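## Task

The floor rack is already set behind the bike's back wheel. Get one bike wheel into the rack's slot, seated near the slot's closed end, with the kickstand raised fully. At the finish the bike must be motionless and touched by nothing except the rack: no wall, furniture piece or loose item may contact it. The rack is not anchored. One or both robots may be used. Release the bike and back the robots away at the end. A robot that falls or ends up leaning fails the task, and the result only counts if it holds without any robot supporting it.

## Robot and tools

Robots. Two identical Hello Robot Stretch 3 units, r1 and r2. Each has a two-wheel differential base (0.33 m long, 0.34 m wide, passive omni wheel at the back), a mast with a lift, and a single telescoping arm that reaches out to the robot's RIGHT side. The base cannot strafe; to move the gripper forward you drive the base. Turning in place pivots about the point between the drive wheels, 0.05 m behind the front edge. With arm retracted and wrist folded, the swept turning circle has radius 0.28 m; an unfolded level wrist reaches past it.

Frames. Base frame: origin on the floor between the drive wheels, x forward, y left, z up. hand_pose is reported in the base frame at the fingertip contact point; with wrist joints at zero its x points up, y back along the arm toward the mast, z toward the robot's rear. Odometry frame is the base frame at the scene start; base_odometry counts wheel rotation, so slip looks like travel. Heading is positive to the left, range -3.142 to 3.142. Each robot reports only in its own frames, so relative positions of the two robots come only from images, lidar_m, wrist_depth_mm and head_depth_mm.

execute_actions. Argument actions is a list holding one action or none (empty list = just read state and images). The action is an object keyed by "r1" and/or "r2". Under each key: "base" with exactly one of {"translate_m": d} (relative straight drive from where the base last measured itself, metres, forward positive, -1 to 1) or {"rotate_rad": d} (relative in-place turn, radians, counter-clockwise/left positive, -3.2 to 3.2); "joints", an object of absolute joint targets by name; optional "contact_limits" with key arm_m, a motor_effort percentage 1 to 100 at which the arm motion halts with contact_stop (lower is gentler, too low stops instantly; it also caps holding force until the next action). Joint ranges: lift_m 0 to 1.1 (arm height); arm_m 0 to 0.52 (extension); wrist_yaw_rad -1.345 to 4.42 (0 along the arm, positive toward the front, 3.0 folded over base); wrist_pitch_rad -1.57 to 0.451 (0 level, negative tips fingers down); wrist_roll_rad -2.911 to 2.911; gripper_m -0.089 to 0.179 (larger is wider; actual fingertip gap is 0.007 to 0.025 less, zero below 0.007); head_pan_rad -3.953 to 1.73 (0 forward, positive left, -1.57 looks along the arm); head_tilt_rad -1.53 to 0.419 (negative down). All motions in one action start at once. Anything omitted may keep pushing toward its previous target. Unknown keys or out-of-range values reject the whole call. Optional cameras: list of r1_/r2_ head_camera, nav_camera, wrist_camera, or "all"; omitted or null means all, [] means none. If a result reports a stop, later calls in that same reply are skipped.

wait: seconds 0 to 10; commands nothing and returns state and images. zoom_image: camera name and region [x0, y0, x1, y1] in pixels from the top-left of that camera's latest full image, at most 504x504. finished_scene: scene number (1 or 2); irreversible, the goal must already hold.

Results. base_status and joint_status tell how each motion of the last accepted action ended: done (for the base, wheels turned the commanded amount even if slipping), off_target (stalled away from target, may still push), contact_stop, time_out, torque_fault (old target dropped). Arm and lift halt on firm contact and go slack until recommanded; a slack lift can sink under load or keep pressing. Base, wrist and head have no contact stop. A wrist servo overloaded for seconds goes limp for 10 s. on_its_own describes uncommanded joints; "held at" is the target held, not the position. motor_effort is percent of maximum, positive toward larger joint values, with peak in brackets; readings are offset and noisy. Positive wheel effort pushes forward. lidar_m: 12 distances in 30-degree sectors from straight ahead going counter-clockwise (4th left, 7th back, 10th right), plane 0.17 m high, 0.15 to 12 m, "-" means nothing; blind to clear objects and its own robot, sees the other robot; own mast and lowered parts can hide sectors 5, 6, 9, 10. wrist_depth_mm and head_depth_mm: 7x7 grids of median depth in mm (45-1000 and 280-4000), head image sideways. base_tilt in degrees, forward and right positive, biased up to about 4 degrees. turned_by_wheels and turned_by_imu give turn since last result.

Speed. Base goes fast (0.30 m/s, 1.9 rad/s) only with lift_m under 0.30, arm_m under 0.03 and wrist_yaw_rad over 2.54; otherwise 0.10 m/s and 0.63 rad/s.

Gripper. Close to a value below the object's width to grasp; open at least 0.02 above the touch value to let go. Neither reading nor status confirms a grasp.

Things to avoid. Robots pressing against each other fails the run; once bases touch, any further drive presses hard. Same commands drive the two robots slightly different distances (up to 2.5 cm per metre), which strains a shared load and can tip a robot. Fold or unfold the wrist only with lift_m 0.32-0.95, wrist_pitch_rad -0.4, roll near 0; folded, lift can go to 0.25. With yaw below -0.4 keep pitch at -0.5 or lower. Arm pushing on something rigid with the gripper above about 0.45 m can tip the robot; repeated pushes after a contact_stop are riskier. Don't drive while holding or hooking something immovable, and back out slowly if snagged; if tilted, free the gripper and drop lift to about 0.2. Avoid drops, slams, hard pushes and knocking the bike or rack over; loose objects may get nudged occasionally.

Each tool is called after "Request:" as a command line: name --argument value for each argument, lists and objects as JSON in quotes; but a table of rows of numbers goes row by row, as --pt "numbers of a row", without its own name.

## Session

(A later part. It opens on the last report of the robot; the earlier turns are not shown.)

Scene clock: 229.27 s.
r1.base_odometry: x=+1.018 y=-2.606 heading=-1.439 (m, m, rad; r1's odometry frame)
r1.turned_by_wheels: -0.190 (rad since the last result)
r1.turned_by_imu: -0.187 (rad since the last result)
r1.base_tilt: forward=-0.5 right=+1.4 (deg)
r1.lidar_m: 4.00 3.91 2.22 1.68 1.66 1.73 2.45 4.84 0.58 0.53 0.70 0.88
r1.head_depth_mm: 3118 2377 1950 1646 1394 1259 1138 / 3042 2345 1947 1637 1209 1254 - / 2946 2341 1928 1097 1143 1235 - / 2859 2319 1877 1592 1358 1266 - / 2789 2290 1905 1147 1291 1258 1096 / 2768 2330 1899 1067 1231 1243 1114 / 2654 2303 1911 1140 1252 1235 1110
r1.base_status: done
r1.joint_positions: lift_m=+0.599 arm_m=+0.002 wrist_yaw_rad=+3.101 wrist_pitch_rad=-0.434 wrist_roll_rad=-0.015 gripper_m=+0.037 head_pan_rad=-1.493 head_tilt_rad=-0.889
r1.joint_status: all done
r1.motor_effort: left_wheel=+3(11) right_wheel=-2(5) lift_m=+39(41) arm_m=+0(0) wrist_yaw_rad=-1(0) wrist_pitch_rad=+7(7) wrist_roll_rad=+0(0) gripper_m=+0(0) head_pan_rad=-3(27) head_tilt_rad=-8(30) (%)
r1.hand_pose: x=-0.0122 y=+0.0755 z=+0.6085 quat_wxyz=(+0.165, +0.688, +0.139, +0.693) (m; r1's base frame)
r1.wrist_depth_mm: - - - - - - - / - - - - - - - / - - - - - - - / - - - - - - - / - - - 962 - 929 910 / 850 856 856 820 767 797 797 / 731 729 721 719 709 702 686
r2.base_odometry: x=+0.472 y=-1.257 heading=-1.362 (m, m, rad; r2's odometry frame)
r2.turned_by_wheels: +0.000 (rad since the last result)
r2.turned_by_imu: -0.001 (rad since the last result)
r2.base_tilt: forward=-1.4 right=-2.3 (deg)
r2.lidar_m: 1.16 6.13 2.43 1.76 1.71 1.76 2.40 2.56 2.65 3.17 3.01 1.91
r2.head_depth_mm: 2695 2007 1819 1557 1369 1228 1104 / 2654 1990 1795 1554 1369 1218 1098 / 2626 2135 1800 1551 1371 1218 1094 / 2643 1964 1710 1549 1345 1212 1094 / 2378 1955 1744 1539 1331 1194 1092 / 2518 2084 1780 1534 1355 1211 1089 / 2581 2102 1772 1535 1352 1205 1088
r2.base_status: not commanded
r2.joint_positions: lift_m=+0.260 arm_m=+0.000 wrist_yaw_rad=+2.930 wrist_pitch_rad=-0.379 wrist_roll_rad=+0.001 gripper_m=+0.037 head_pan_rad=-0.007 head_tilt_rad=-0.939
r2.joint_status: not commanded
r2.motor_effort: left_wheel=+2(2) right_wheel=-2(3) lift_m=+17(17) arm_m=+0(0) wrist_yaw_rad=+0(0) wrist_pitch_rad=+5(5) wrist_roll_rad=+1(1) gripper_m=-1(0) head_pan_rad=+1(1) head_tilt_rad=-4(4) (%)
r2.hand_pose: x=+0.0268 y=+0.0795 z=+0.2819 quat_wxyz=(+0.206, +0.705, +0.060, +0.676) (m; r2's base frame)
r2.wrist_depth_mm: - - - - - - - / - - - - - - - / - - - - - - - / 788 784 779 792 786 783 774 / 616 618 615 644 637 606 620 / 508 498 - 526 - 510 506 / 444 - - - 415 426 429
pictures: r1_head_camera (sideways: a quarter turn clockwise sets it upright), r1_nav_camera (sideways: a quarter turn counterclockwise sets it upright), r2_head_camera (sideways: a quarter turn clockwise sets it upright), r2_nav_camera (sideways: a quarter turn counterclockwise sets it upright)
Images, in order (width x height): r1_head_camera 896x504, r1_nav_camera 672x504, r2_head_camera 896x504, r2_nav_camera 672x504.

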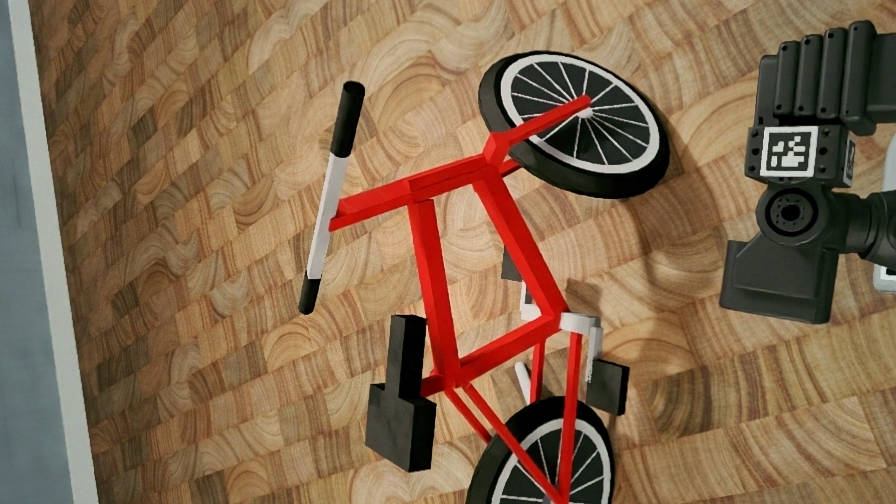

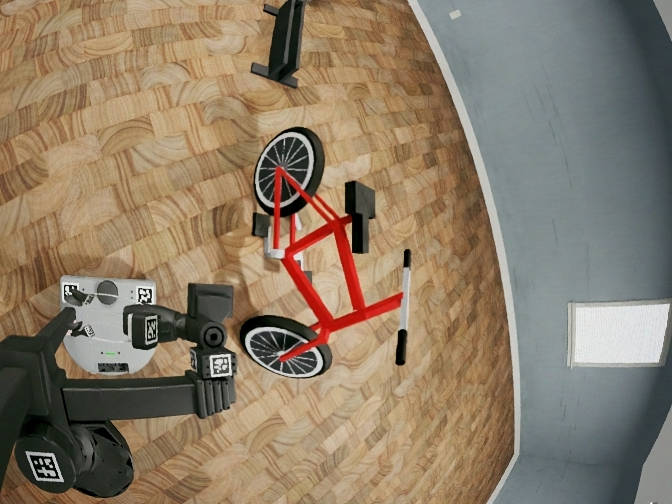

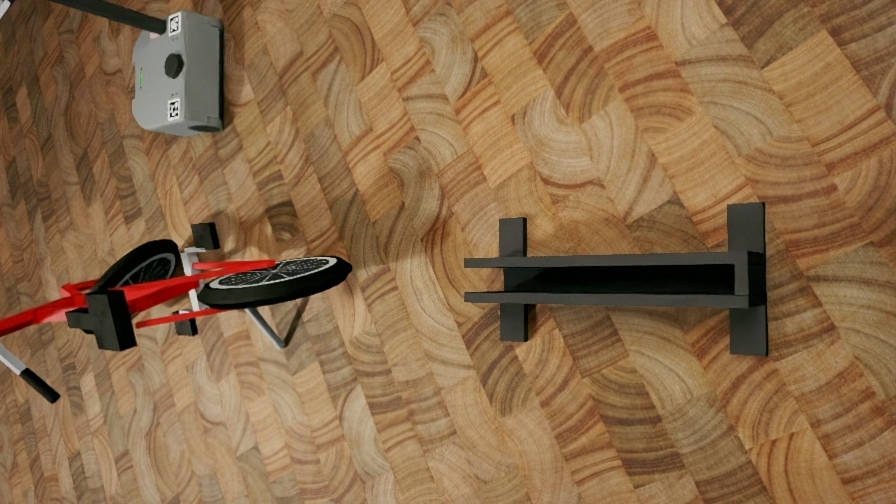

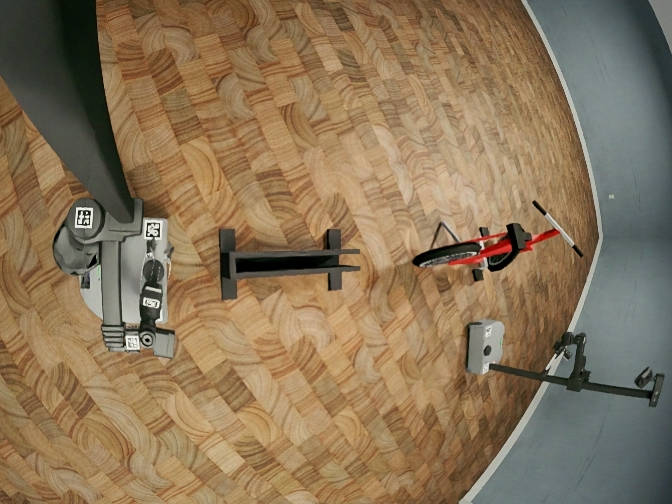

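Request:
execute_actions --actions '[{"r1": {"base": {"translate_m": 0.2}, "joints": {"wrist_yaw_rad": 0.0, "wrist_pitch_rad": -0.4, "gripper_m": 0.12}}}]' --cameras '[]'

Request:
execute_actions --actions '[{"r1": {"joints": {"wrist_pitch_rad": 0.0, "lift_m": 0.4, "head_pan_rad": -1.57, "head_tilt_rad": -0.95}}}]' --cameras '["r1_head_camera", "r1_wrist_camera"]'

Scene clock: 256.43 s.
r1.base_odometry: x=+1.045 y=-2.804 heading=-1.439 (m, m, rad; r1's odometry frame)
r1.turned_by_wheels: +0.000 (rad since the last result)
r1.turned_by_imu: +0.001 (rad since the last result)
r1.base_tilt: forward=-0.4 right=+1.4 (deg)
r1.lidar_m: 3.82 3.72 2.33 1.75 1.74 1.83 2.60 4.99 0.59 0.63 0.64 1.74
r1.head_depth_mm: 3067 2385 1935 1086 1127 1239 1141 / 3036 2345 1933 1561 1363 1254 - / 2878 2383 1891 1572 1340 1269 - / 2857 2413 1921 1063 1384 1256 1134 / 2788 2335 1901 1553 1195 1242 1110 / 2741 2312 1913 1613 1210 1233 1111 / 2640 2316 1898 1604 1324 1235 1108
r1.base_status: done
r1.joint_positions: lift_m=+0.599 arm_m=+0.002 wrist_yaw_rad=+0.003 wrist_pitch_rad=-0.424 wrist_roll_rad=-0.015 gripper_m=+0.120 head_pan_rad=-1.493 head_tilt_rad=-0.889
r1.joint_status: all done
r1.motor_effort: left_wheel=+2(8) right_wheel=-2(3) lift_m=+40(39) arm_m=+0(0) wrist_yaw_rad=-3(4) wrist_pitch_rad=+11(12) wrist_roll_rad=+0(0) gripper_m=+2(82) head_pan_rad=-4(3) head_tilt_rad=-7(6) (%)
r1.hand_pose: x=-0.0209 y=-0.3704 z=+0.6107 quat_wxyz=(+0.697, +0.151, -0.686, -0.147) (m; r1's base frame)
r1.wrist_depth_mm: - - - - - - - / - - - - - - - / - - - 518 - - - / - - - - - 541 - / - 593 605 939 607 559 900 / 856 629 615 666 811 570 792 / 748 704 676 673 720 562 682
r2.base_odometry: x=+0.472 y=-1.257 heading=-1.362 (m, m, rad; r2's odometry frame)
r2.turned_by_wheels: +0.000 (rad since the last result)
r2.turned_by_imu: -0.001 (rad since the last result)
r2.base_tilt: forward=-1.4 right=-2.3 (deg)
r2.lidar_m: 1.16 6.13 2.44 1.77 1.71 1.76 2.39 2.56 2.64 3.18 3.01 1.73
r2.head_depth_mm: 2668 1891 1811 1571 1371 1219 1102 / 2485 1948 1806 1553 1376 1220 1098 / 2655 2130 1796 1548 1365 1219 1097 / 2638 1962 1719 1551 1343 1216 1098 / 2396 1960 1738 1546 1334 1192 1094 / 2522 2100 1771 1533 1358 1213 1088 / 2577 2107 1775 1523 1349 1210 1090
r2.base_status: not commanded
r2.joint_positions: lift_m=+0.260 arm_m=+0.000 wrist_yaw_rad=+2.930 wrist_pitch_rad=-0.379 wrist_roll_rad=+0.001 gripper_m=+0.037 head_pan_rad=-0.007 head_tilt_rad=-0.939
r2.joint_status: not commanded
r2.motor_effort: left_wheel=+2(2) right_wheel=-2(2) lift_m=+17(17) arm_m=+0(0) wrist_yaw_rad=+0(0) wrist_pitch_rad=+5(5) wrist_roll_rad=+1(1) gripper_m=+0(1) head_pan_rad=+1(2) head_tilt_rad=-4(4) (%)
r2.hand_pose: x=+0.0268 y=+0.0795 z=+0.2819 quat_wxyz=(+0.206, +0.705, +0.060, +0.676) (m; r2's base frame)
r2.wrist_depth_mm: - - - - - - - / - - - - - - - / - - - - - - - / 796 755 789 776 779 788 765 / 610 614 614 643 638 611 614 / 510 504 - 519 - 497 498 / 446 - - - 414 421 427
pictures: none
No camera images: the call's "cameras" was empty. Leave "cameras" out to get every camera's image.

Scene clock: 259.10 s.
r1.base_odometry: x=+1.045 y=-2.804 heading=-1.439 (m, m, rad; r1's odometry frame)
r1.turned_by_wheels: +0.000 (rad since the last result)
r1.turned_by_imu: +0.000 (rad since the last result)
r1.base_tilt: forward=-0.4 right=+1.4 (deg)
r1.lidar_m: 3.84 3.73 2.34 1.74 1.74 1.83 2.60 5.01 0.59 0.63 0.64 1.74
r1.head_depth_mm: 2704 2194 1794 1210 1254 1234 1121 / 2719 2195 1754 1134 1335 1230 1123 / 2725 2175 1806 1506 1375 1234 - / 2683 2186 1808 1141 1337 1262 - / 2641 2158 1817 1159 1297 1227 1102 / 2622 2140 1803 1154 1279 1222 1103 / 2529 2131 1803 1549 1276 1213 1096
r1.base_status: not commanded
r1.joint_positions: lift_m=+0.401 arm_m=+0.002 wrist_yaw_rad=+0.003 wrist_pitch_rad=-0.027 wrist_roll_rad=-0.015 gripper_m=+0.120 head_pan_rad=-1.563 head_tilt_rad=-0.938
r1.joint_status: all done
r1.motor_effort: left_wheel=+3(3) right_wheel=-2(2) lift_m=+12(37) arm_m=+0(0) wrist_yaw_rad=-3(2) wrist_pitch_rad=+13(13) wrist_roll_rad=+0(0) gripper_m=+0(0) head_pan_rad=-4(17) head_tilt_rad=-9(15) (%)
r1.hand_pose: x=-0.0207 y=-0.4022 z=+0.5085 quat_wxyz=(+0.713, +0.011, -0.701, -0.009) (m; r1's base frame)
r1.wrist_depth_mm: - - - - - - - / - - - - - - - / - - 438 - - - - / - - - - - - - / - - - - - 461 - / - 472 988 944 919 877 540 / 470 463 461 718 709 727 441
r2.base_odometry: x=+0.472 y=-1.257 heading=-1.362 (m, m, rad; r2's odometry frame)
r2.turned_by_wheels: +0.000 (rad since the last result)
r2.turned_by_imu: -0.001 (rad since the last result)
r2.base_tilt: forward=-1.4 right=-2.3 (deg)
r2.lidar_m: 1.16 6.14 2.43 1.77 1.71 1.76 2.39 2.56 2.64 3.17 3.01 1.73
r2.head_depth_mm: 2501 1893 1806 1560 1373 1223 1104 / 2490 1952 1791 1556 1365 1218 1100 / 2639 2137 1797 1547 1363 1221 1097 / 2630 1960 1721 1550 1337 1209 1093 / 2377 1969 1749 1532 1330 1191 1091 / 2519 2102 1760 1540 1348 1205 1089 / 2611 2102 1765 1526 1347 1205 1082
r2.base_status: not commanded
r2.joint_positions: lift_m=+0.260 arm_m=+0.000 wrist_yaw_rad=+2.930 wrist_pitch_rad=-0.379 wrist_roll_rad=+0.001 gripper_m=+0.037 head_pan_rad=-0.007 head_tilt_rad=-0.939
r2.joint_status: not commanded
r2.motor_effort: left_wheel=+2(2) right_wheel=-2(2) lift_m=+17(17) arm_m=+0(0) wrist_yaw_rad=+0(1) wrist_pitch_rad=+5(5) wrist_roll_rad=+1(1) gripper_m=-1(1) head_pan_rad=+2(2) head_tilt_rad=-3(4) (%)
r2.hand_pose: x=+0.0268 y=+0.0795 z=+0.2819 quat_wxyz=(+0.206, +0.705, +0.060, +0.676) (m; r2's base frame)
r2.wrist_depth_mm: - - - - - - - / - - - - - - - / - - - - - - - / 760 807 788 776 779 788 771 / 633 613 605 638 636 613 608 / 512 498 - 516 - 494 498 / 443 - - - 415 428 425
pictures: r1_head_camera (sideways: a quarter turn clockwise sets it upright), r1_wrist_camera
Images, in order (width x height): r1_head_camera 896x504, r1_wrist_camera 644x364.

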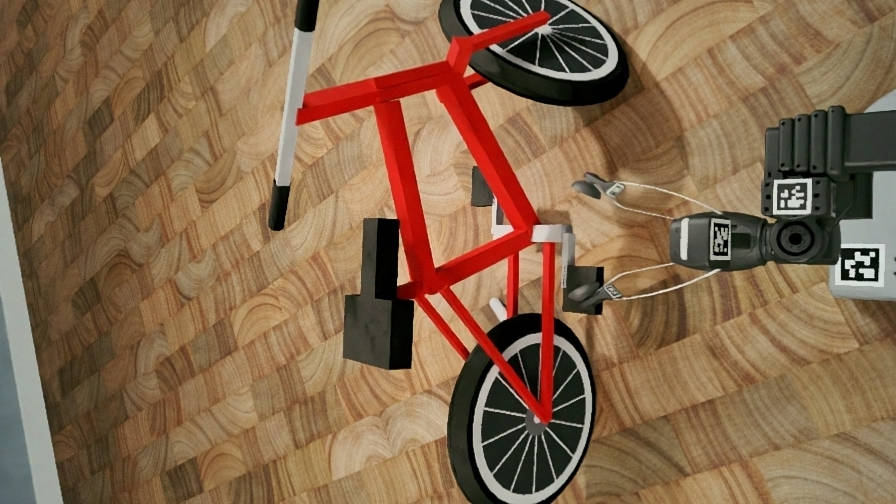

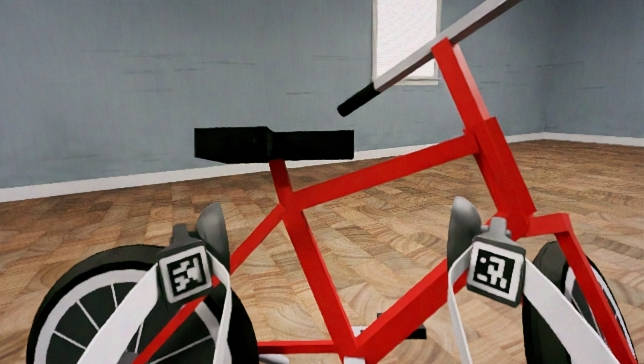

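Request:
execute_actions --actions '[{"r1": {"base": {"translate_m": 0.025}, "joints": {"lift_m": 0.3, "wrist_roll_rad": 0.45, "arm_m": 0.1}}}]' --cameras '["r1_head_camera", "r1_wrist_camera"]'

Scene clock: 279.47 s.
r1.base_odometry: x=+1.048 y=-2.829 heading=-1.439 (m, m, rad; r1's odometry frame)
r1.turned_by_wheels: +0.000 (rad since the last result)
r1.turned_by_imu: +0.000 (rad since the last result)
r1.base_tilt: forward=-0.4 right=+1.4 (deg)
r1.lidar_m: 3.80 3.71 2.36 1.75 1.75 1.84 2.62 5.04 0.61 0.63 0.64 1.71
r1.head_depth_mm: 2716 2171 1803 1164 1217 1241 1112 / 2709 2188 1746 1490 1356 1231 1124 / 2675 2173 1771 1510 1365 1269 - / 2658 2148 1815 1140 1328 1196 1135 / 2650 2156 1796 1151 1297 1230 1103 / 2657 2138 1799 1557 1270 1220 1106 / 2589 2132 1792 1541 1294 1219 1094
r1.base_status: done
r1.joint_positions: lift_m=+0.301 arm_m=+0.100 wrist_yaw_rad=+0.002 wrist_pitch_rad=-0.026 wrist_roll_rad=+0.445 gripper_m=+0.120 head_pan_rad=-1.563 head_tilt_rad=-0.938
r1.joint_status: all done
r1.motor_effort: left_wheel=+2(6) right_wheel=-2(3) lift_m=+12(13) arm_m=+4(6) wrist_yaw_rad=-1(2) wrist_pitch_rad=+12(13) wrist_roll_rad=+2(2) gripper_m=+0(1) head_pan_rad=-3(3) head_tilt_rad=-7(7) (%)
r1.hand_pose: x=-0.0209 y=-0.5002 z=+0.4085 quat_wxyz=(+0.534, +0.008, -0.845, -0.011) (m; r1's base frame)
r1.wrist_depth_mm: - - - - - - 309 / - - - 349 - - 326 / - - 363 - - - 356 / - - - 411 - 338 735 / - - - - 929 626 601 / - - 373 935 351 536 504 / - 369 357 399 463 474 432
r2.base_odometry: x=+0.472 y=-1.257 heading=-1.362 (m, m, rad; r2's odometry frame)
r2.turned_by_wheels: +0.000 (rad since the last result)
r2.turned_by_imu: -0.001 (rad since the last result)
r2.base_tilt: forward=-1.4 right=-2.2 (deg)
r2.lidar_m: 1.16 6.13 2.43 1.77 1.71 1.76 2.39 2.56 2.64 3.17 3.01 1.71
r2.head_depth_mm: 2496 1893 1819 1567 1369 1222 1101 / 2591 1979 1802 1550 1371 1219 1093 / 2640 2121 1794 1551 1355 1217 1096 / 2607 1978 1714 1547 1337 1212 1095 / 2353 1951 1747 1539 1333 1189 1095 / 2528 2106 1773 1534 1355 1210 1094 / 2582 2134 1779 1528 1345 1207 1086
r2.base_status: not commanded
r2.joint_positions: lift_m=+0.260 arm_m=+0.000 wrist_yaw_rad=+2.930 wrist_pitch_rad=-0.379 wrist_roll_rad=+0.001 gripper_m=+0.037 head_pan_rad=-0.007 head_tilt_rad=-0.939
r2.joint_status: not commanded
r2.motor_effort: left_wheel=+2(2) right_wheel=-2(2) lift_m=+17(17) arm_m=+0(0) wrist_yaw_rad=+0(0) wrist_pitch_rad=+5(5) wrist_roll_rad=+1(1) gripper_m=+0(0) head_pan_rad=+2(3) head_tilt_rad=-4(4) (%)
r2.hand_pose: x=+0.0268 y=+0.0795 z=+0.2819 quat_wxyz=(+0.206, +0.705, +0.060, +0.676) (m; r2's base frame)
r2.wrist_depth_mm: - - - - - - - / - - - - - - - / - - - - - - - / 789 797 777 769 794 783 766 / 619 615 608 630 641 606 611 / 512 504 - 527 - 500 506 / 442 - - - 418 427 429
pictures: r1_head_camera (sideways: a quarter turn clockwise sets it upright), r1_wrist_camera
Images, in order (width x height): r1_head_camera 896x504, r1_wrist_camera 644x364.

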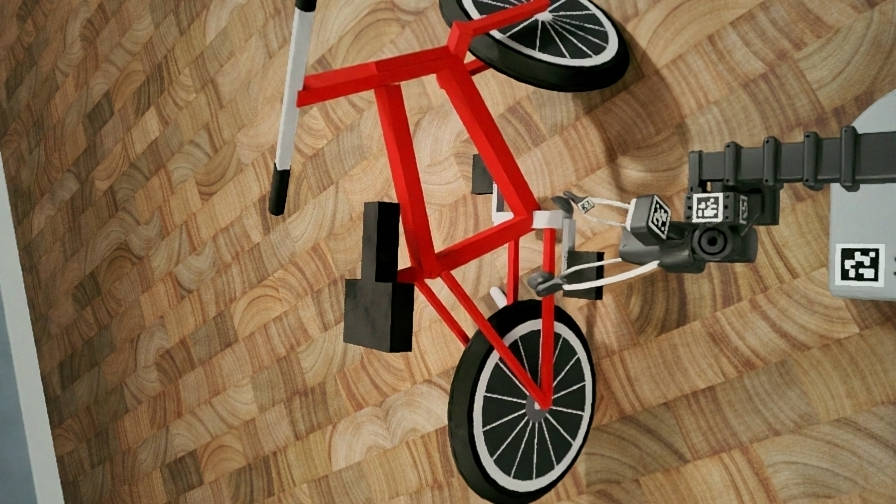

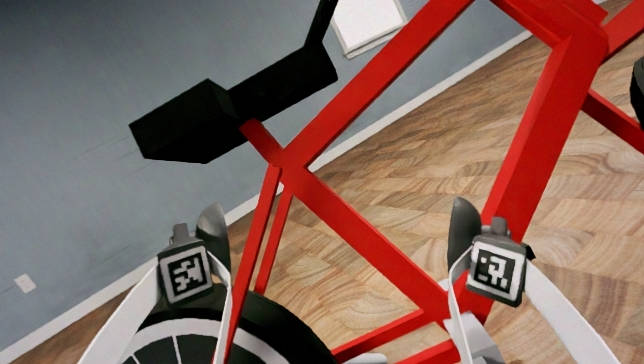

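Wrong roll sign; flip it.

Request:
execute_actions --actions '[{"r1": {"joints": {"wrist_roll_rad": -0.42}}}]' --cameras '["r1_wrist_camera"]'

Scene clock: 283.90 s.
r1.base_odometry: x=+1.048 y=-2.829 heading=-1.439 (m, m, rad; r1's odometry frame)
r1.turned_by_wheels: +0.000 (rad since the last result)
r1.turned_by_imu: +0.000 (rad since the last result)
r1.base_tilt: forward=-0.4 right=+1.5 (deg)
r1.lidar_m: 3.79 3.71 2.36 1.75 1.75 1.84 2.61 5.03 0.61 0.63 0.64 1.71
r1.head_depth_mm: 2733 2206 1791 1157 1214 1233 1119 / 2705 2179 1769 1497 1363 1229 1131 / 2715 2170 1781 1515 1355 1266 - / 2689 2157 1828 1127 1348 1206 1140 / 2672 2135 1809 1155 1307 1222 1109 / 2618 2163 1808 1550 1278 1217 1102 / 2551 2138 1817 1550 1291 1212 1097
r1.base_status: not commanded
r1.joint_positions: lift_m=+0.301 arm_m=+0.100 wrist_yaw_rad=+0.002 wrist_pitch_rad=-0.026 wrist_roll_rad=-0.415 gripper_m=+0.120 head_pan_rad=-1.563 head_tilt_rad=-0.938
r1.joint_status: all done
r1.motor_effort: left_wheel=+2(2) right_wheel=-2(2) lift_m=+12(12) arm_m=+4(4) wrist_yaw_rad=-2(2) wrist_pitch_rad=+12(13) wrist_roll_rad=-3(4) gripper_m=+0(1) head_pan_rad=-3(4) head_tilt_rad=-8(8) (%)
r1.hand_pose: x=-0.0208 y=-0.5002 z=+0.4087 quat_wxyz=(+0.838, +0.012, -0.546, -0.006) (m; r1's base frame)
r1.wrist_depth_mm: - - 352 325 - - 370 / - - - 351 461 - - / 327 - - 352 354 - - / 328 334 - - - - - / 329 331 947 - - - - / 329 330 726 847 - 352 354 / 330 316 396 348 350 860 342
r2.base_odometry: x=+0.472 y=-1.257 heading=-1.362 (m, m, rad; r2's odometry frame)
r2.turned_by_wheels: +0.000 (rad since the last result)
r2.turned_by_imu: -0.001 (rad since the last result)
r2.base_tilt: forward=-1.4 right=-2.3 (deg)
r2.lidar_m: 1.16 6.12 2.43 1.76 1.70 1.76 2.39 2.56 2.64 3.17 3.03 1.70
r2.head_depth_mm: 2503 1893 1806 1556 1364 1223 1099 / 2585 1989 1798 1553 1373 1216 1095 / 2649 2083 1790 1554 1372 1219 1100 / 2619 1965 1719 1541 1340 1219 1094 / 2383 1960 1750 1547 1335 1190 1097 / 2510 2112 1779 1534 1346 1208 1088 / 2603 2108 1771 1532 1353 1205 1087
r2.base_status: not commanded
r2.joint_positions: lift_m=+0.260 arm_m=+0.000 wrist_yaw_rad=+2.930 wrist_pitch_rad=-0.379 wrist_roll_rad=+0.001 gripper_m=+0.037 head_pan_rad=-0.007 head_tilt_rad=-0.939
r2.joint_status: not commanded
r2.motor_effort: left_wheel=+2(2) right_wheel=-3(3) lift_m=+17(17) arm_m=+0(0) wrist_yaw_rad=+0(0) wrist_pitch_rad=+5(5) wrist_roll_rad=+1(1) gripper_m=+1(0) head_pan_rad=+2(2) head_tilt_rad=-4(4) (%)
r2.hand_pose: x=+0.0268 y=+0.0795 z=+0.2819 quat_wxyz=(+0.206, +0.705, +0.060, +0.676) (m; r2's base frame)
r2.wrist_depth_mm: - - - - - - - / - - - - - - - / - - - - - - - / 771 785 772 772 758 754 793 / 616 609 616 644 647 609 615 / 500 502 - 529 - 506 506 / 443 - - - 419 433 432
pictures: r1_wrist_camera
Images, in order (width x height): r1_wrist_camera 644x364.

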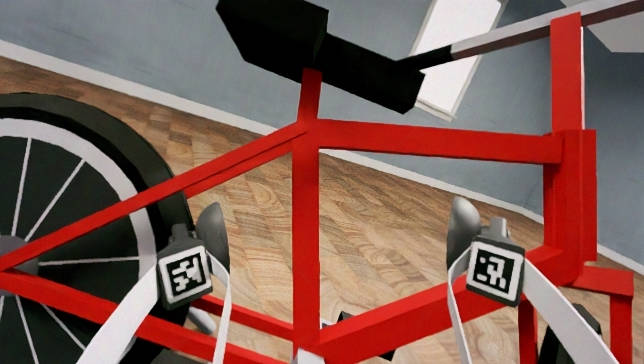

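Request:
execute_actions --actions '[{"r1": {"base": {"translate_m": 0.035}, "joints": {"arm_m": 0.2}}}]' --cameras '["r1_wrist_camera", "r1_head_camera"]'

Scene clock: 301.00 s.
r1.base_odometry: x=+1.053 y=-2.864 heading=-1.439 (m, m, rad; r1's odometry frame)
r1.turned_by_wheels: +0.000 (rad since the last result)
r1.turned_by_imu: +0.000 (rad since the last result)
r1.base_tilt: forward=-0.3 right=+1.5 (deg)
r1.lidar_m: 3.77 3.67 2.38 1.78 1.76 1.86 2.65 5.09 0.62 0.62 0.64 1.68
r1.head_depth_mm: 2732 2200 1759 1125 1186 1225 1113 / 2695 2188 1791 1485 1381 1239 1126 / 2702 2196 1792 1406 1350 1214 - / 2696 2155 1818 1100 1407 1207 1138 / 2648 2171 1798 1152 1274 1222 1099 / 2651 2150 1814 1562 1270 1220 1104 / 2543 2116 1805 1558 1321 1221 1093
r1.base_status: done
r1.joint_positions: lift_m=+0.301 arm_m=+0.200 wrist_yaw_rad=+0.002 wrist_pitch_rad=-0.026 wrist_roll_rad=-0.415 gripper_m=+0.120 head_pan_rad=-1.563 head_tilt_rad=-0.938
r1.joint_status: all done
r1.motor_effort: left_wheel=+3(8) right_wheel=-2(4) lift_m=+12(12) arm_m=+4(5) wrist_yaw_rad=-3(1) wrist_pitch_rad=+13(12) wrist_roll_rad=-3(3) gripper_m=+1(0) head_pan_rad=-3(3) head_tilt_rad=-6(7) (%)
r1.hand_pose: x=-0.0209 y=-0.6002 z=+0.4087 quat_wxyz=(+0.838, +0.012, -0.546, -0.007) (m; r1's base frame)
r1.wrist_depth_mm: - - - 207 - - 334 / - - - 281 248 - - / - - - - - - - / 238 - - 253 - 257 261 / 237 239 927 - - - - / 236 240 705 760 - - - / 238 243 582 604 791 948 268
r2.base_odometry: x=+0.472 y=-1.257 heading=-1.362 (m, m, rad; r2's odometry frame)
r2.turned_by_wheels: +0.000 (rad since the last result)
r2.turned_by_imu: -0.001 (rad since the last result)
r2.base_tilt: forward=-1.4 right=-2.3 (deg)
r2.lidar_m: 1.16 6.12 2.43 1.77 1.71 1.76 2.39 2.56 2.65 3.16 3.02 1.68
r2.head_depth_mm: 2654 1887 1808 1567 1370 1224 1102 / 2679 2087 1807 1565 1369 1225 1101 / 2657 2083 1798 1538 1364 1218 1098 / 2614 1971 1715 1543 1337 1218 1094 / 2366 1962 1741 1546 1334 1199 1093 / 2519 2116 1778 1533 1346 1209 1090 / 2581 2102 1766 1533 1353 1206 1087
r2.base_status: not commanded
r2.joint_positions: lift_m=+0.260 arm_m=+0.000 wrist_yaw_rad=+2.930 wrist_pitch_rad=-0.379 wrist_roll_rad=+0.001 gripper_m=+0.037 head_pan_rad=-0.007 head_tilt_rad=-0.939
r2.joint_status: not commanded
r2.motor_effort: left_wheel=+2(2) right_wheel=-2(2) lift_m=+17(17) arm_m=+0(0) wrist_yaw_rad=+1(0) wrist_pitch_rad=+5(5) wrist_roll_rad=+1(1) gripper_m=+0(1) head_pan_rad=+2(3) head_tilt_rad=-4(4) (%)
r2.hand_pose: x=+0.0268 y=+0.0795 z=+0.2819 quat_wxyz=(+0.206, +0.705, +0.060, +0.676) (m; r2's base frame)
r2.wrist_depth_mm: - - - - - - - / - - - - - - - / - - - - - - - / 792 777 795 781 779 800 762 / 620 613 611 632 649 606 612 / 513 509 - 519 - 505 502 / 451 - - - 416 426 429
pictures: r1_head_camera (sideways: a quarter turn clockwise sets it upright), r1_wrist_camera
Images, in order (width x height): r1_head_camera 896x504, r1_wrist_camera 644x364.

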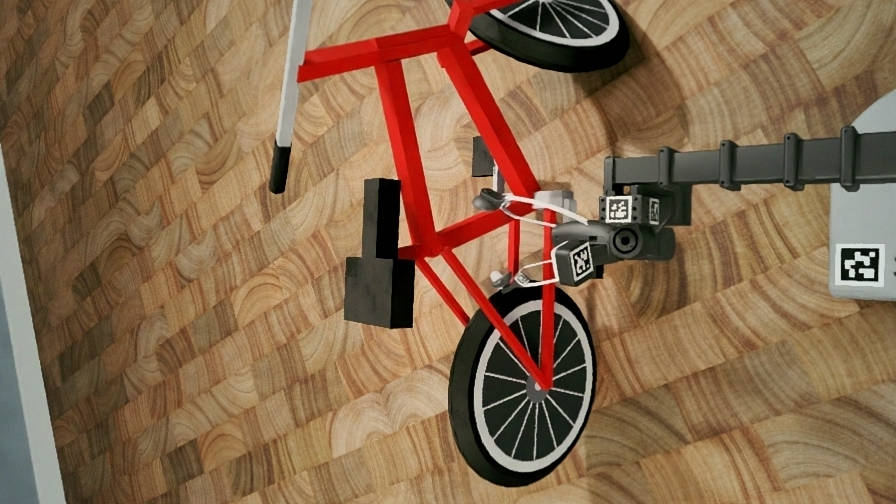

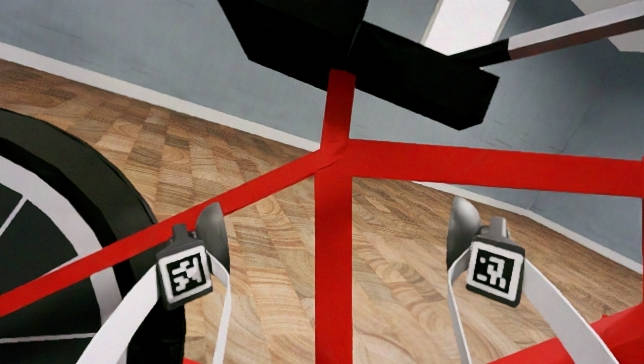

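Request:
execute_actions --actions '[{"r1": {"base": {"translate_m": -0.028}, "joints": {"lift_m": 0.237}}}]' --cameras '["r1_wrist_camera"]'

Scene clock: 313.60 s.
r1.base_odometry: x=+1.049 y=-2.836 heading=-1.439 (m, m, rad; r1's odometry frame)
r1.turned_by_wheels: +0.000 (rad since the last result)
r1.turned_by_imu: +0.000 (rad since the last result)
r1.base_tilt: forward=-0.4 right=+1.5 (deg)
r1.lidar_m: 3.79 3.70 2.36 1.76 1.75 1.84 2.63 5.03 0.61 0.63 0.64 1.70
r1.head_depth_mm: 2716 2197 1785 1134 1202 1228 1112 / 2705 2184 1752 1488 1364 1238 1129 / 2678 2182 1798 1544 1359 1212 - / 2689 2193 1812 1110 1391 1207 1137 / 2673 2151 1821 1150 1302 1224 1101 / 2664 2157 1810 1564 1278 1222 1100 / 2563 2142 1787 1541 1302 1219 1098
r1.base_status: done
r1.joint_positions: lift_m=+0.238 arm_m=+0.200 wrist_yaw_rad=+0.002 wrist_pitch_rad=-0.026 wrist_roll_rad=-0.415 gripper_m=+0.120 head_pan_rad=-1.563 head_tilt_rad=-0.938
r1.joint_status: all done
r1.motor_effort: left_wheel=+3(6) right_wheel=-1(4) lift_m=+12(11) arm_m=+4(4) wrist_yaw_rad=-1(2) wrist_pitch_rad=+12(12) wrist_roll_rad=-3(3) gripper_m=+0(0) head_pan_rad=-4(3) head_tilt_rad=-7(8) (%)
r1.hand_pose: x=-0.0209 y=-0.6002 z=+0.3457 quat_wxyz=(+0.838, +0.012, -0.546, -0.006) (m; r1's base frame)
r1.wrist_depth_mm: - - - - 267 - - / 230 - - 237 239 242 245 / 221 205 296 - - - - / 207 234 - - - - - / 223 230 837 864 - - - / 221 223 613 650 917 919 240 / 203 243 405 286 256 239 288
r2.base_odometry: x=+0.472 y=-1.257 heading=-1.362 (m, m, rad; r2's odometry frame)
r2.turned_by_wheels: +0.000 (rad since the last result)
r2.turned_by_imu: -0.001 (rad since the last result)
r2.base_tilt: forward=-1.4 right=-2.3 (deg)
r2.lidar_m: 1.16 6.13 2.43 1.77 1.71 1.76 2.39 2.55 2.64 3.18 3.01 1.70
r2.head_depth_mm: 2696 1886 1801 1567 1374 1226 1107 / 2668 2026 1803 1555 1361 1218 1094 / 2630 2027 1803 1555 1364 1221 1097 / 2636 1960 1708 1548 1331 1209 1097 / 2375 1975 1740 1539 1339 1193 1089 / 2551 2111 1785 1531 1349 1208 1089 / 2585 2088 1771 1533 1352 1202 1089
r2.base_status: not commanded
r2.joint_positions: lift_m=+0.260 arm_m=+0.000 wrist_yaw_rad=+2.930 wrist_pitch_rad=-0.379 wrist_roll_rad=+0.001 gripper_m=+0.037 head_pan_rad=-0.007 head_tilt_rad=-0.939
r2.joint_status: not commanded
r2.motor_effort: left_wheel=+2(2) right_wheel=-2(3) lift_m=+17(17) arm_m=+0(0) wrist_yaw_rad=+0(0) wrist_pitch_rad=+5(5) wrist_roll_rad=+1(1) gripper_m=+0(0) head_pan_rad=+3(2) head_tilt_rad=-4(4) (%)
r2.hand_pose: x=+0.0268 y=+0.0795 z=+0.2819 quat_wxyz=(+0.206, +0.705, +0.060, +0.676) (m; r2's base frame)
r2.wrist_depth_mm: - - - - - - - / - - - - - - - / - - - - - - - / 796 778 779 796 773 797 785 / 616 609 612 638 638 614 608 / 499 508 - 521 - 507 510 / 451 - - - 419 427 429
pictures: r1_wrist_camera
Images, in order (width x height): r1_wrist_camera 644x364.

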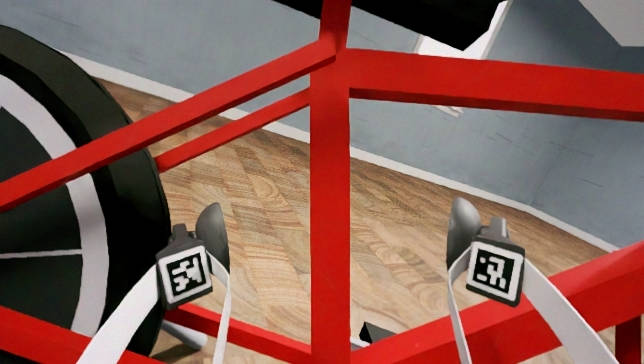

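Request:
execute_actions --actions '[{"r1": {"joints": {"arm_m": 0.265, "gripper_m": 0.1}}}]' --cameras '["r1_wrist_camera", "r1_head_camera"]'

Scene clock: 320.40 s.
r1.base_odometry: x=+1.049 y=-2.836 heading=-1.439 (m, m, rad; r1's odometry frame)
r1.turned_by_wheels: +0.000 (rad since the last result)
r1.turned_by_imu: +0.000 (rad since the last result)
r1.base_tilt: forward=-0.3 right=+1.4 (deg)
r1.lidar_m: 3.78 3.71 2.36 1.76 1.75 1.85 2.62 5.05 0.61 0.63 0.64 1.70
r1.head_depth_mm: 2744 2171 1799 1132 1205 1233 1111 / 2719 2181 1748 1478 1360 1232 1130 / 2688 2172 1775 1524 1375 1226 - / 2692 2169 1794 1108 1315 1220 1136 / 2659 2160 1800 1152 1302 1222 1106 / 2669 2144 1799 1542 1279 1220 1103 / 2601 2145 1802 1554 1296 1222 1099
r1.base_status: not commanded
r1.joint_positions: lift_m=+0.238 arm_m=+0.265 wrist_yaw_rad=+0.002 wrist_pitch_rad=-0.026 wrist_roll_rad=-0.415 gripper_m=+0.100 head_pan_rad=-1.563 head_tilt_rad=-0.938
r1.joint_status: all done
r1.motor_effort: left_wheel=+2(2) right_wheel=-2(1) lift_m=+12(12) arm_m=+3(2) wrist_yaw_rad=-2(2) wrist_pitch_rad=+12(12) wrist_roll_rad=-3(2) gripper_m=+0(76) head_pan_rad=-3(4) head_tilt_rad=-8(8) (%)
r1.hand_pose: x=-0.0209 y=-0.6652 z=+0.3457 quat_wxyz=(+0.838, +0.012, -0.546, -0.007) (m; r1's base frame)
r1.wrist_depth_mm: - - - 175 212 201 - / - - 140 175 177 178 179 / 135 148 - 175 - - - / 175 798 - 175 - - - / 170 664 837 174 - - - / 168 508 620 175 891 - - / 167 438 504 174 686 818 206
r2.base_odometry: x=+0.472 y=-1.257 heading=-1.362 (m, m, rad; r2's odometry frame)
r2.turned_by_wheels: +0.000 (rad since the last result)
r2.turned_by_imu: -0.001 (rad since the last result)
r2.base_tilt: forward=-1.4 right=-2.3 (deg)
r2.lidar_m: 1.16 6.15 2.44 1.77 1.70 1.76 2.39 2.56 2.64 3.15 3.01 1.70
r2.head_depth_mm: 2674 1890 1800 1558 1383 1218 1100 / 2677 2037 1801 1554 1370 1218 1101 / 2638 2072 1803 1545 1360 1216 1098 / 2637 1776 1707 1549 1340 1211 1097 / 2352 1975 1753 1530 1331 1193 1089 / 2521 2115 1773 1541 1347 1207 1091 / 2587 2106 1762 1537 1343 1205 1089
r2.base_status: not commanded
r2.joint_positions: lift_m=+0.260 arm_m=+0.000 wrist_yaw_rad=+2.930 wrist_pitch_rad=-0.379 wrist_roll_rad=+0.001 gripper_m=+0.037 head_pan_rad=-0.007 head_tilt_rad=-0.939
r2.joint_status: not commanded
r2.motor_effort: left_wheel=+2(2) right_wheel=-3(3) lift_m=+17(17) arm_m=+0(0) wrist_yaw_rad=+0(0) wrist_pitch_rad=+5(5) wrist_roll_rad=+1(1) gripper_m=+1(1) head_pan_rad=+2(2) head_tilt_rad=-4(4) (%)
r2.hand_pose: x=+0.0268 y=+0.0795 z=+0.2819 quat_wxyz=(+0.206, +0.705, +0.060, +0.676) (m; r2's base frame)
r2.wrist_depth_mm: - - - - - - - / - - - - - - - / - - - - - - - / 783 792 797 799 790 769 765 / 623 614 617 642 633 609 615 / 508 507 - 525 - 506 501 / 444 - - - 416 424 435
pictures: r1_head_camera (sideways: a quarter turn clockwise sets it upright), r1_wrist_camera
Images, in order (width x height): r1_head_camera 896x504, r1_wrist_camera 644x364.

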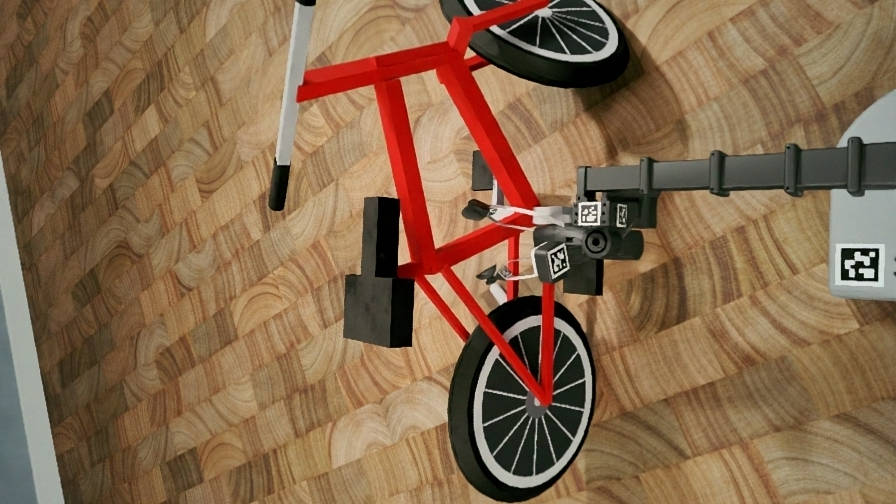

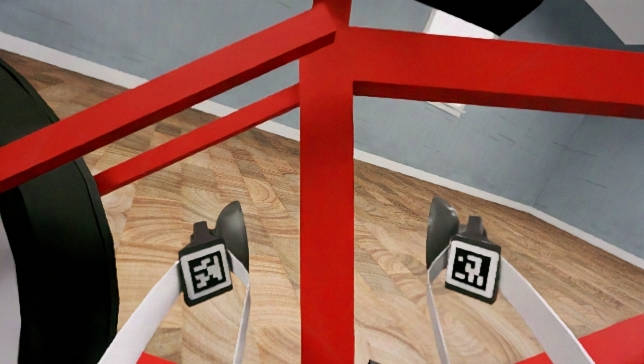

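Request:
execute_actions --actions '[{"r1": {"joints": {"arm_m": 0.3}}}]' --cameras '[]'

Request:
execute_actions --actions '[{"r1": {"joints": {"gripper_m": -0.02}}}]' --cameras '["r1_wrist_camera", "r1_head_camera"]'

Scene clock: 340.70 s.
r1.base_odometry: x=+1.049 y=-2.836 heading=-1.439 (m, m, rad; r1's odometry frame)
r1.turned_by_wheels: +0.000 (rad since the last result)
r1.turned_by_imu: +0.000 (rad since the last result)
r1.base_tilt: forward=-0.4 right=+1.4 (deg)
r1.lidar_m: 3.81 3.70 2.36 1.76 1.74 1.84 2.62 5.05 0.61 0.63 0.64 1.70
r1.head_depth_mm: 2707 2209 1786 1128 1204 1235 1108 / 2686 2183 1749 1480 1361 1238 1124 / 2664 2154 1809 1414 1375 1230 - / 2638 2156 1799 1107 1300 1226 1139 / 2664 2157 1823 1152 1306 1231 1106 / 2689 2139 1804 1554 1279 1218 1098 / 2580 2123 1810 1553 1295 1215 1099
r1.base_status: not commanded
r1.joint_positions: lift_m=+0.238 arm_m=+0.300 wrist_yaw_rad=+0.002 wrist_pitch_rad=-0.026 wrist_roll_rad=-0.415 gripper_m=+0.100 head_pan_rad=-1.563 head_tilt_rad=-0.938
r1.joint_status: all done
r1.motor_effort: left_wheel=+2(2) right_wheel=-2(2) lift_m=+12(12) arm_m=+4(5) wrist_yaw_rad=-1(2) wrist_pitch_rad=+12(13) wrist_roll_rad=-3(3) gripper_m=+0(1) head_pan_rad=-4(3) head_tilt_rad=-8(8) (%)
r1.hand_pose: x=-0.0209 y=-0.7002 z=+0.3457 quat_wxyz=(+0.838, +0.012, -0.546, -0.007) (m; r1's base frame)
r1.wrist_depth_mm: - - 104 141 142 144 - / - 103 - 142 143 144 146 / 109 - - 141 - - - / 721 757 - 140 - - - / 571 665 863 140 - - - / 302 520 621 140 898 - - / 152 449 500 141 678 808 -
r2.base_odometry: x=+0.472 y=-1.257 heading=-1.362 (m, m, rad; r2's odometry frame)
r2.turned_by_wheels: +0.000 (rad since the last result)
r2.turned_by_imu: -0.001 (rad since the last result)
r2.base_tilt: forward=-1.4 right=-2.3 (deg)
r2.lidar_m: 1.16 6.15 2.44 1.77 1.71 1.75 2.39 2.56 2.65 3.17 3.02 1.70
r2.head_depth_mm: 2673 1888 1805 1560 1377 1222 1105 / 2663 2039 1800 1553 1367 1219 1099 / 2637 2092 1801 1550 1368 1215 1099 / 2610 1781 1708 1544 1334 1212 1098 / 2357 1950 1747 1549 1333 1192 1094 / 2501 2110 1788 1535 1351 1207 1088 / 2576 2096 1762 1534 1350 1201 1083
r2.base_status: not commanded
r2.joint_positions: lift_m=+0.260 arm_m=+0.000 wrist_yaw_rad=+2.930 wrist_pitch_rad=-0.379 wrist_roll_rad=+0.001 gripper_m=+0.037 head_pan_rad=-0.007 head_tilt_rad=-0.939
r2.joint_status: not commanded
r2.motor_effort: left_wheel=+2(2) right_wheel=-2(3) lift_m=+17(17) arm_m=+0(0) wrist_yaw_rad=+1(0) wrist_pitch_rad=+5(5) wrist_roll_rad=+1(1) gripper_m=+0(1) head_pan_rad=+1(1) head_tilt_rad=-4(4) (%)
r2.hand_pose: x=+0.0268 y=+0.0795 z=+0.2819 quat_wxyz=(+0.206, +0.705, +0.060, +0.676) (m; r2's base frame)
r2.wrist_depth_mm: - - - - - - - / - - - - - - - / - - - - - - - / 794 789 785 778 798 787 775 / 613 614 617 650 648 608 609 / 511 501 - 519 - 498 509 / 446 - - - 419 426 435
pictures: none
No camera images: the call's "cameras" was empty. Leave "cameras" out to get every camera's image.

Scene clock: 342.53 s.
r1.base_odometry: x=+1.049 y=-2.836 heading=-1.438 (m, m, rad; r1's odometry frame)
r1.turned_by_wheels: +0.001 (rad since the last result)
r1.turned_by_imu: +0.001 (rad since the last result)
r1.base_tilt: forward=-0.4 right=+1.4 (deg)
r1.lidar_m: 3.78 3.71 2.35 1.76 1.75 1.84 2.62 5.04 0.60 0.62 0.64 1.70
r1.head_depth_mm: 2716 2184 1796 1133 1202 1232 1113 / 2686 2180 1744 1479 1360 1227 1130 / 2687 2181 1783 1517 1381 1228 - / 2648 2157 1826 1060 1311 1224 1137 / 2679 2152 1816 1153 1306 1228 1107 / 2623 2159 1802 1558 1283 1221 1103 / 2530 2160 1805 1550 1304 1213 1106
r1.base_status: not commanded
r1.joint_positions: lift_m=+0.238 arm_m=+0.300 wrist_yaw_rad=+0.023 wrist_pitch_rad=-0.028 wrist_roll_rad=-0.415 gripper_m=-0.019 head_pan_rad=-1.563 head_tilt_rad=-0.938
r1.joint_status: all done
r1.on_its_own: wrist_yaw_rad is at rest, and its effort (-19) is outside its rest range (-12 to +12)
r1.motor_effort: left_wheel=+11(11) right_wheel=-12(12) lift_m=+13(13) arm_m=-5(5) wrist_yaw_rad=-19(18) wrist_pitch_rad=+13(14) wrist_roll_rad=-3(3) gripper_m=-22(97) head_pan_rad=-4(3) head_tilt_rad=-8(8) (%)
r1.hand_pose: x=-0.0156 y=-0.7009 z=+0.3451 quat_wxyz=(+0.838, +0.018, -0.546, +0.002) (m; r1's base frame)
r1.wrist_depth_mm: - - 102 115 139 139 139 / - 102 - 139 139 138 140 / 109 - 203 139 - - - / 460 741 - 138 - - - / 368 665 788 138 - - - / 151 534 596 138 808 - - / 150 447 509 138 687 872 -
r2.base_odometry: x=+0.472 y=-1.257 heading=-1.362 (m, m, rad; r2's odometry frame)
r2.turned_by_wheels: +0.000 (rad since the last result)
r2.turned_by_imu: +0.000 (rad since the last result)
r2.base_tilt: forward=-1.5 right=-2.3 (deg)
r2.lidar_m: 1.16 6.16 2.43 1.77 1.71 1.75 2.40 2.56 2.65 3.16 3.00 1.70
r2.head_depth_mm: 2686 1885 1812 1563 1373 1225 1104 / 2661 2033 1796 1558 1374 1222 1096 / 2646 2074 1793 1551 1364 1219 1092 / 2623 1876 1711 1543 1337 1216 1097 / 2380 1973 1746 1535 1330 1192 1096 / 2505 2106 1774 1541 1353 1206 1091 / 2560 2090 1765 1541 1348 1203 1089
r2.base_status: not commanded
r2.joint_positions: lift_m=+0.260 arm_m=+0.000 wrist_yaw_rad=+2.930 wrist_pitch_rad=-0.379 wrist_roll_rad=+0.001 gripper_m=+0.037 head_pan_rad=-0.007 head_tilt_rad=-0.939
r2.joint_status: not commanded
r2.motor_effort: left_wheel=+2(2) right_wheel=-3(3) lift_m=+17(17) arm_m=+0(0) wrist_yaw_rad=+0(0) wrist_pitch_rad=+5(5) wrist_roll_rad=+1(1) gripper_m=+0(0) head_pan_rad=+1(2) head_tilt_rad=-4(4) (%)
r2.hand_pose: x=+0.0268 y=+0.0795 z=+0.2819 quat_wxyz=(+0.206, +0.705, +0.060, +0.676) (m; r2's base frame)
r2.wrist_depth_mm: - - - - - - - / - - - - - - - / - - - - - - - / 782 783 781 779 786 775 775 / 619 618 619 639 643 599 602 / 506 507 - 520 - 510 502 / 444 - - - 419 431 433
pictures: r1_head_camera (sideways: a quarter turn clockwise sets it upright), r1_wrist_camera
Images, in order (width x height): r1_head_camera 896x504, r1_wrist_camera 644x364.

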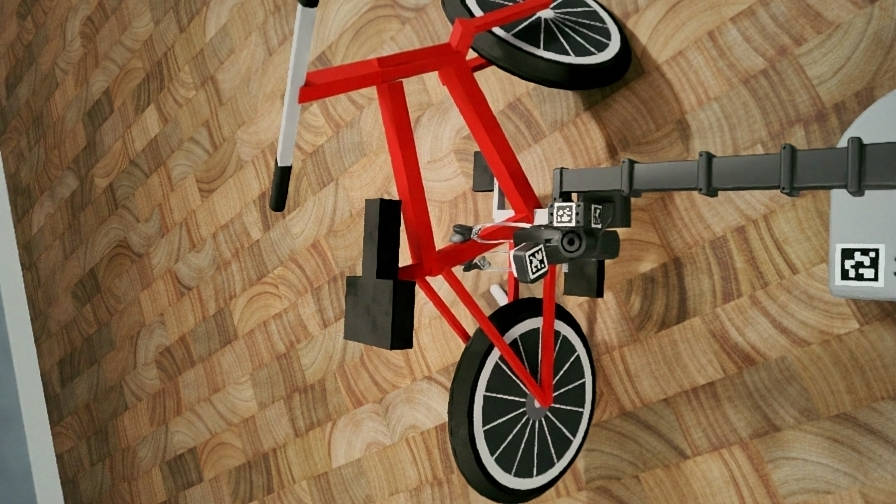

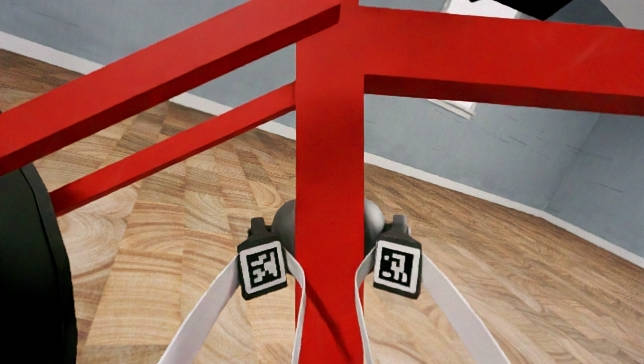

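Request:
execute_actions --actions '[{"r1": {"base": {"translate_m": 0.006}, "joints": {"arm_m": 0.215, "lift_m": 0.249}}, "r2": {"joints": {"head_tilt_rad": -0.6}}}]' --cameras '["r1_wrist_camera", "r1_head_camera", "r2_head_camera"]'

Scene clock: 357.00 s.
r1.base_odometry: x=+1.050 y=-2.842 heading=-1.438 (m, m, rad; r1's odometry frame)
r1.turned_by_wheels: +0.000 (rad since the last result)
r1.turned_by_imu: -0.001 (rad since the last result)
r1.base_tilt: forward=-0.4 right=+1.4 (deg)
r1.lidar_m: 3.77 3.69 2.37 1.75 1.75 1.84 2.63 5.06 0.60 0.62 0.64 1.70
r1.head_depth_mm: 2716 2207 1791 1130 1201 1227 1107 / 2714 2178 1743 1477 1359 1230 1129 / 2658 2178 1790 1507 1376 1208 - / 2663 2155 1824 1079 1401 1212 1142 / 2656 2122 1806 1155 1300 1228 1106 / 2657 2112 1783 1551 1278 1222 1100 / 2565 2138 1803 1542 1296 1222 1096
r1.base_status: done
r1.joint_positions: lift_m=+0.248 arm_m=+0.215 wrist_yaw_rad=+0.003 wrist_pitch_rad=-0.028 wrist_roll_rad=-0.416 gripper_m=-0.017 head_pan_rad=-1.563 head_tilt_rad=-0.939
r1.joint_status: all done
r1.motor_effort: left_wheel=+2(18) right_wheel=-1(18) lift_m=+39(44) arm_m=-4(15) wrist_yaw_rad=-3(33) wrist_pitch_rad=+13(26) wrist_roll_rad=-2(3) gripper_m=-8(24) head_pan_rad=-3(3) head_tilt_rad=-8(7) (%)
r1.hand_pose: x=-0.0207 y=-0.6158 z=+0.3559 quat_wxyz=(+0.838, +0.013, -0.545, -0.007) (m; r1's base frame)
r1.wrist_depth_mm: - - - 287 241 - - / 233 - - 220 222 224 225 / 212 190 274 273 - - - / 192 271 - - - - - / 208 226 825 - - - - / 209 225 622 633 - - 255 / 208 229 524 526 662 233 221
r2.base_odometry: x=+0.472 y=-1.257 heading=-1.362 (m, m, rad; r2's odometry frame)
r2.turned_by_wheels: +0.000 (rad since the last result)
r2.turned_by_imu: -0.001 (rad since the last result)
r2.base_tilt: forward=-1.3 right=-2.3 (deg)
r2.lidar_m: 1.15 6.16 2.43 1.76 1.71 1.76 2.39 2.55 2.65 3.17 3.02 1.70
r2.head_depth_mm: 3417 3643 3043 1982 1754 1437 1220 / 3803 - 3018 2025 1729 1428 1215 / - - 3015 2117 1726 1426 1212 / - - 2967 2043 1681 1423 1181 / - - 2570 1983 1663 1416 1183 / - - 2912 2160 1708 1415 1199 / - - 2912 2134 1693 1401 1196
r2.base_status: not commanded
r2.joint_positions: lift_m=+0.260 arm_m=+0.000 wrist_yaw_rad=+2.930 wrist_pitch_rad=-0.379 wrist_roll_rad=+0.001 gripper_m=+0.037 head_pan_rad=-0.007 head_tilt_rad=-0.606
r2.joint_status: all done
r2.motor_effort: left_wheel=+2(2) right_wheel=-3(2) lift_m=+17(17) arm_m=+0(0) wrist_yaw_rad=+1(0) wrist_pitch_rad=+5(5) wrist_roll_rad=+1(1) gripper_m=+0(0) head_pan_rad=+2(2) head_tilt_rad=+2(18) (%)
r2.hand_pose: x=+0.0268 y=+0.0795 z=+0.2819 quat_wxyz=(+0.206, +0.705, +0.060, +0.676) (m; r2's base frame)
r2.wrist_depth_mm: - - - - - - - / - - - - - - - / - - - - - - - / 805 795 776 797 784 789 764 / 608 612 617 646 635 621 610 / 507 509 - 522 - 507 502 / 447 - - - 418 426 431
pictures: r1_head_camera (sideways: a quarter turn clockwise sets it upright), r1_wrist_camera, r2_head_camera (sideways: a quarter turn clockwise sets it upright)
Images, in order (width x height): r1_head_camera 896x504, r1_wrist_camera 644x364, r2_head_camera 896x504.

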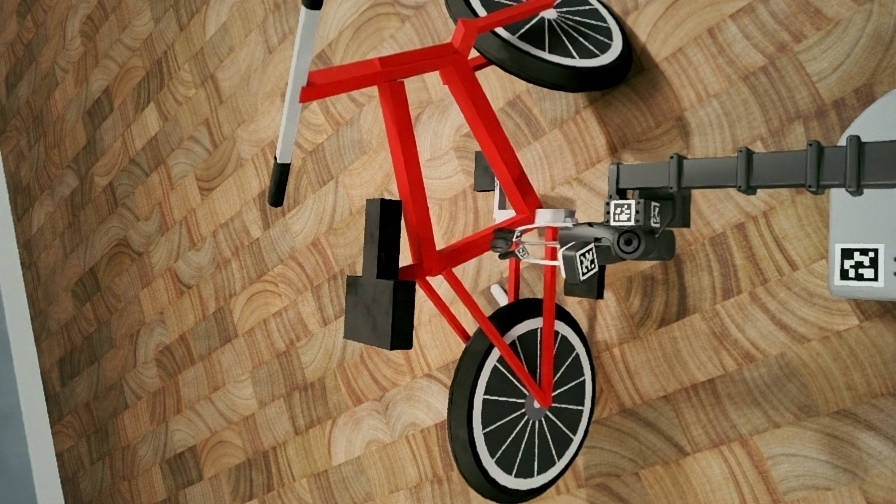

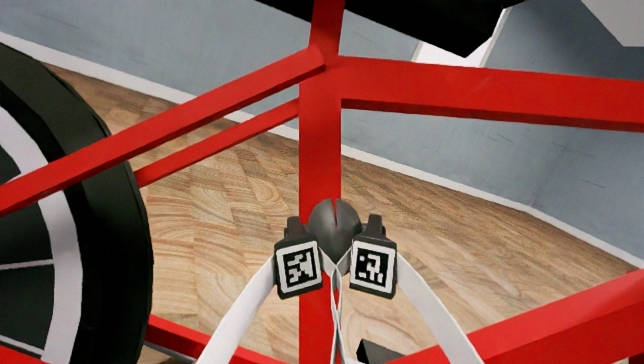

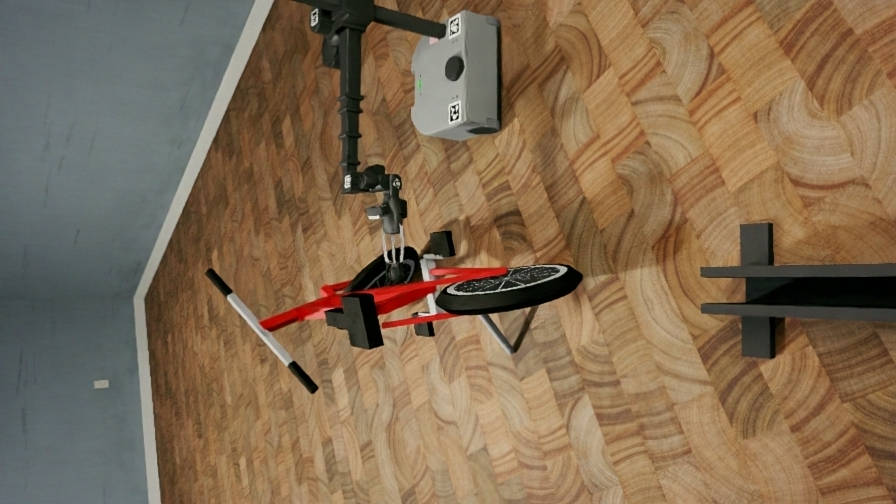

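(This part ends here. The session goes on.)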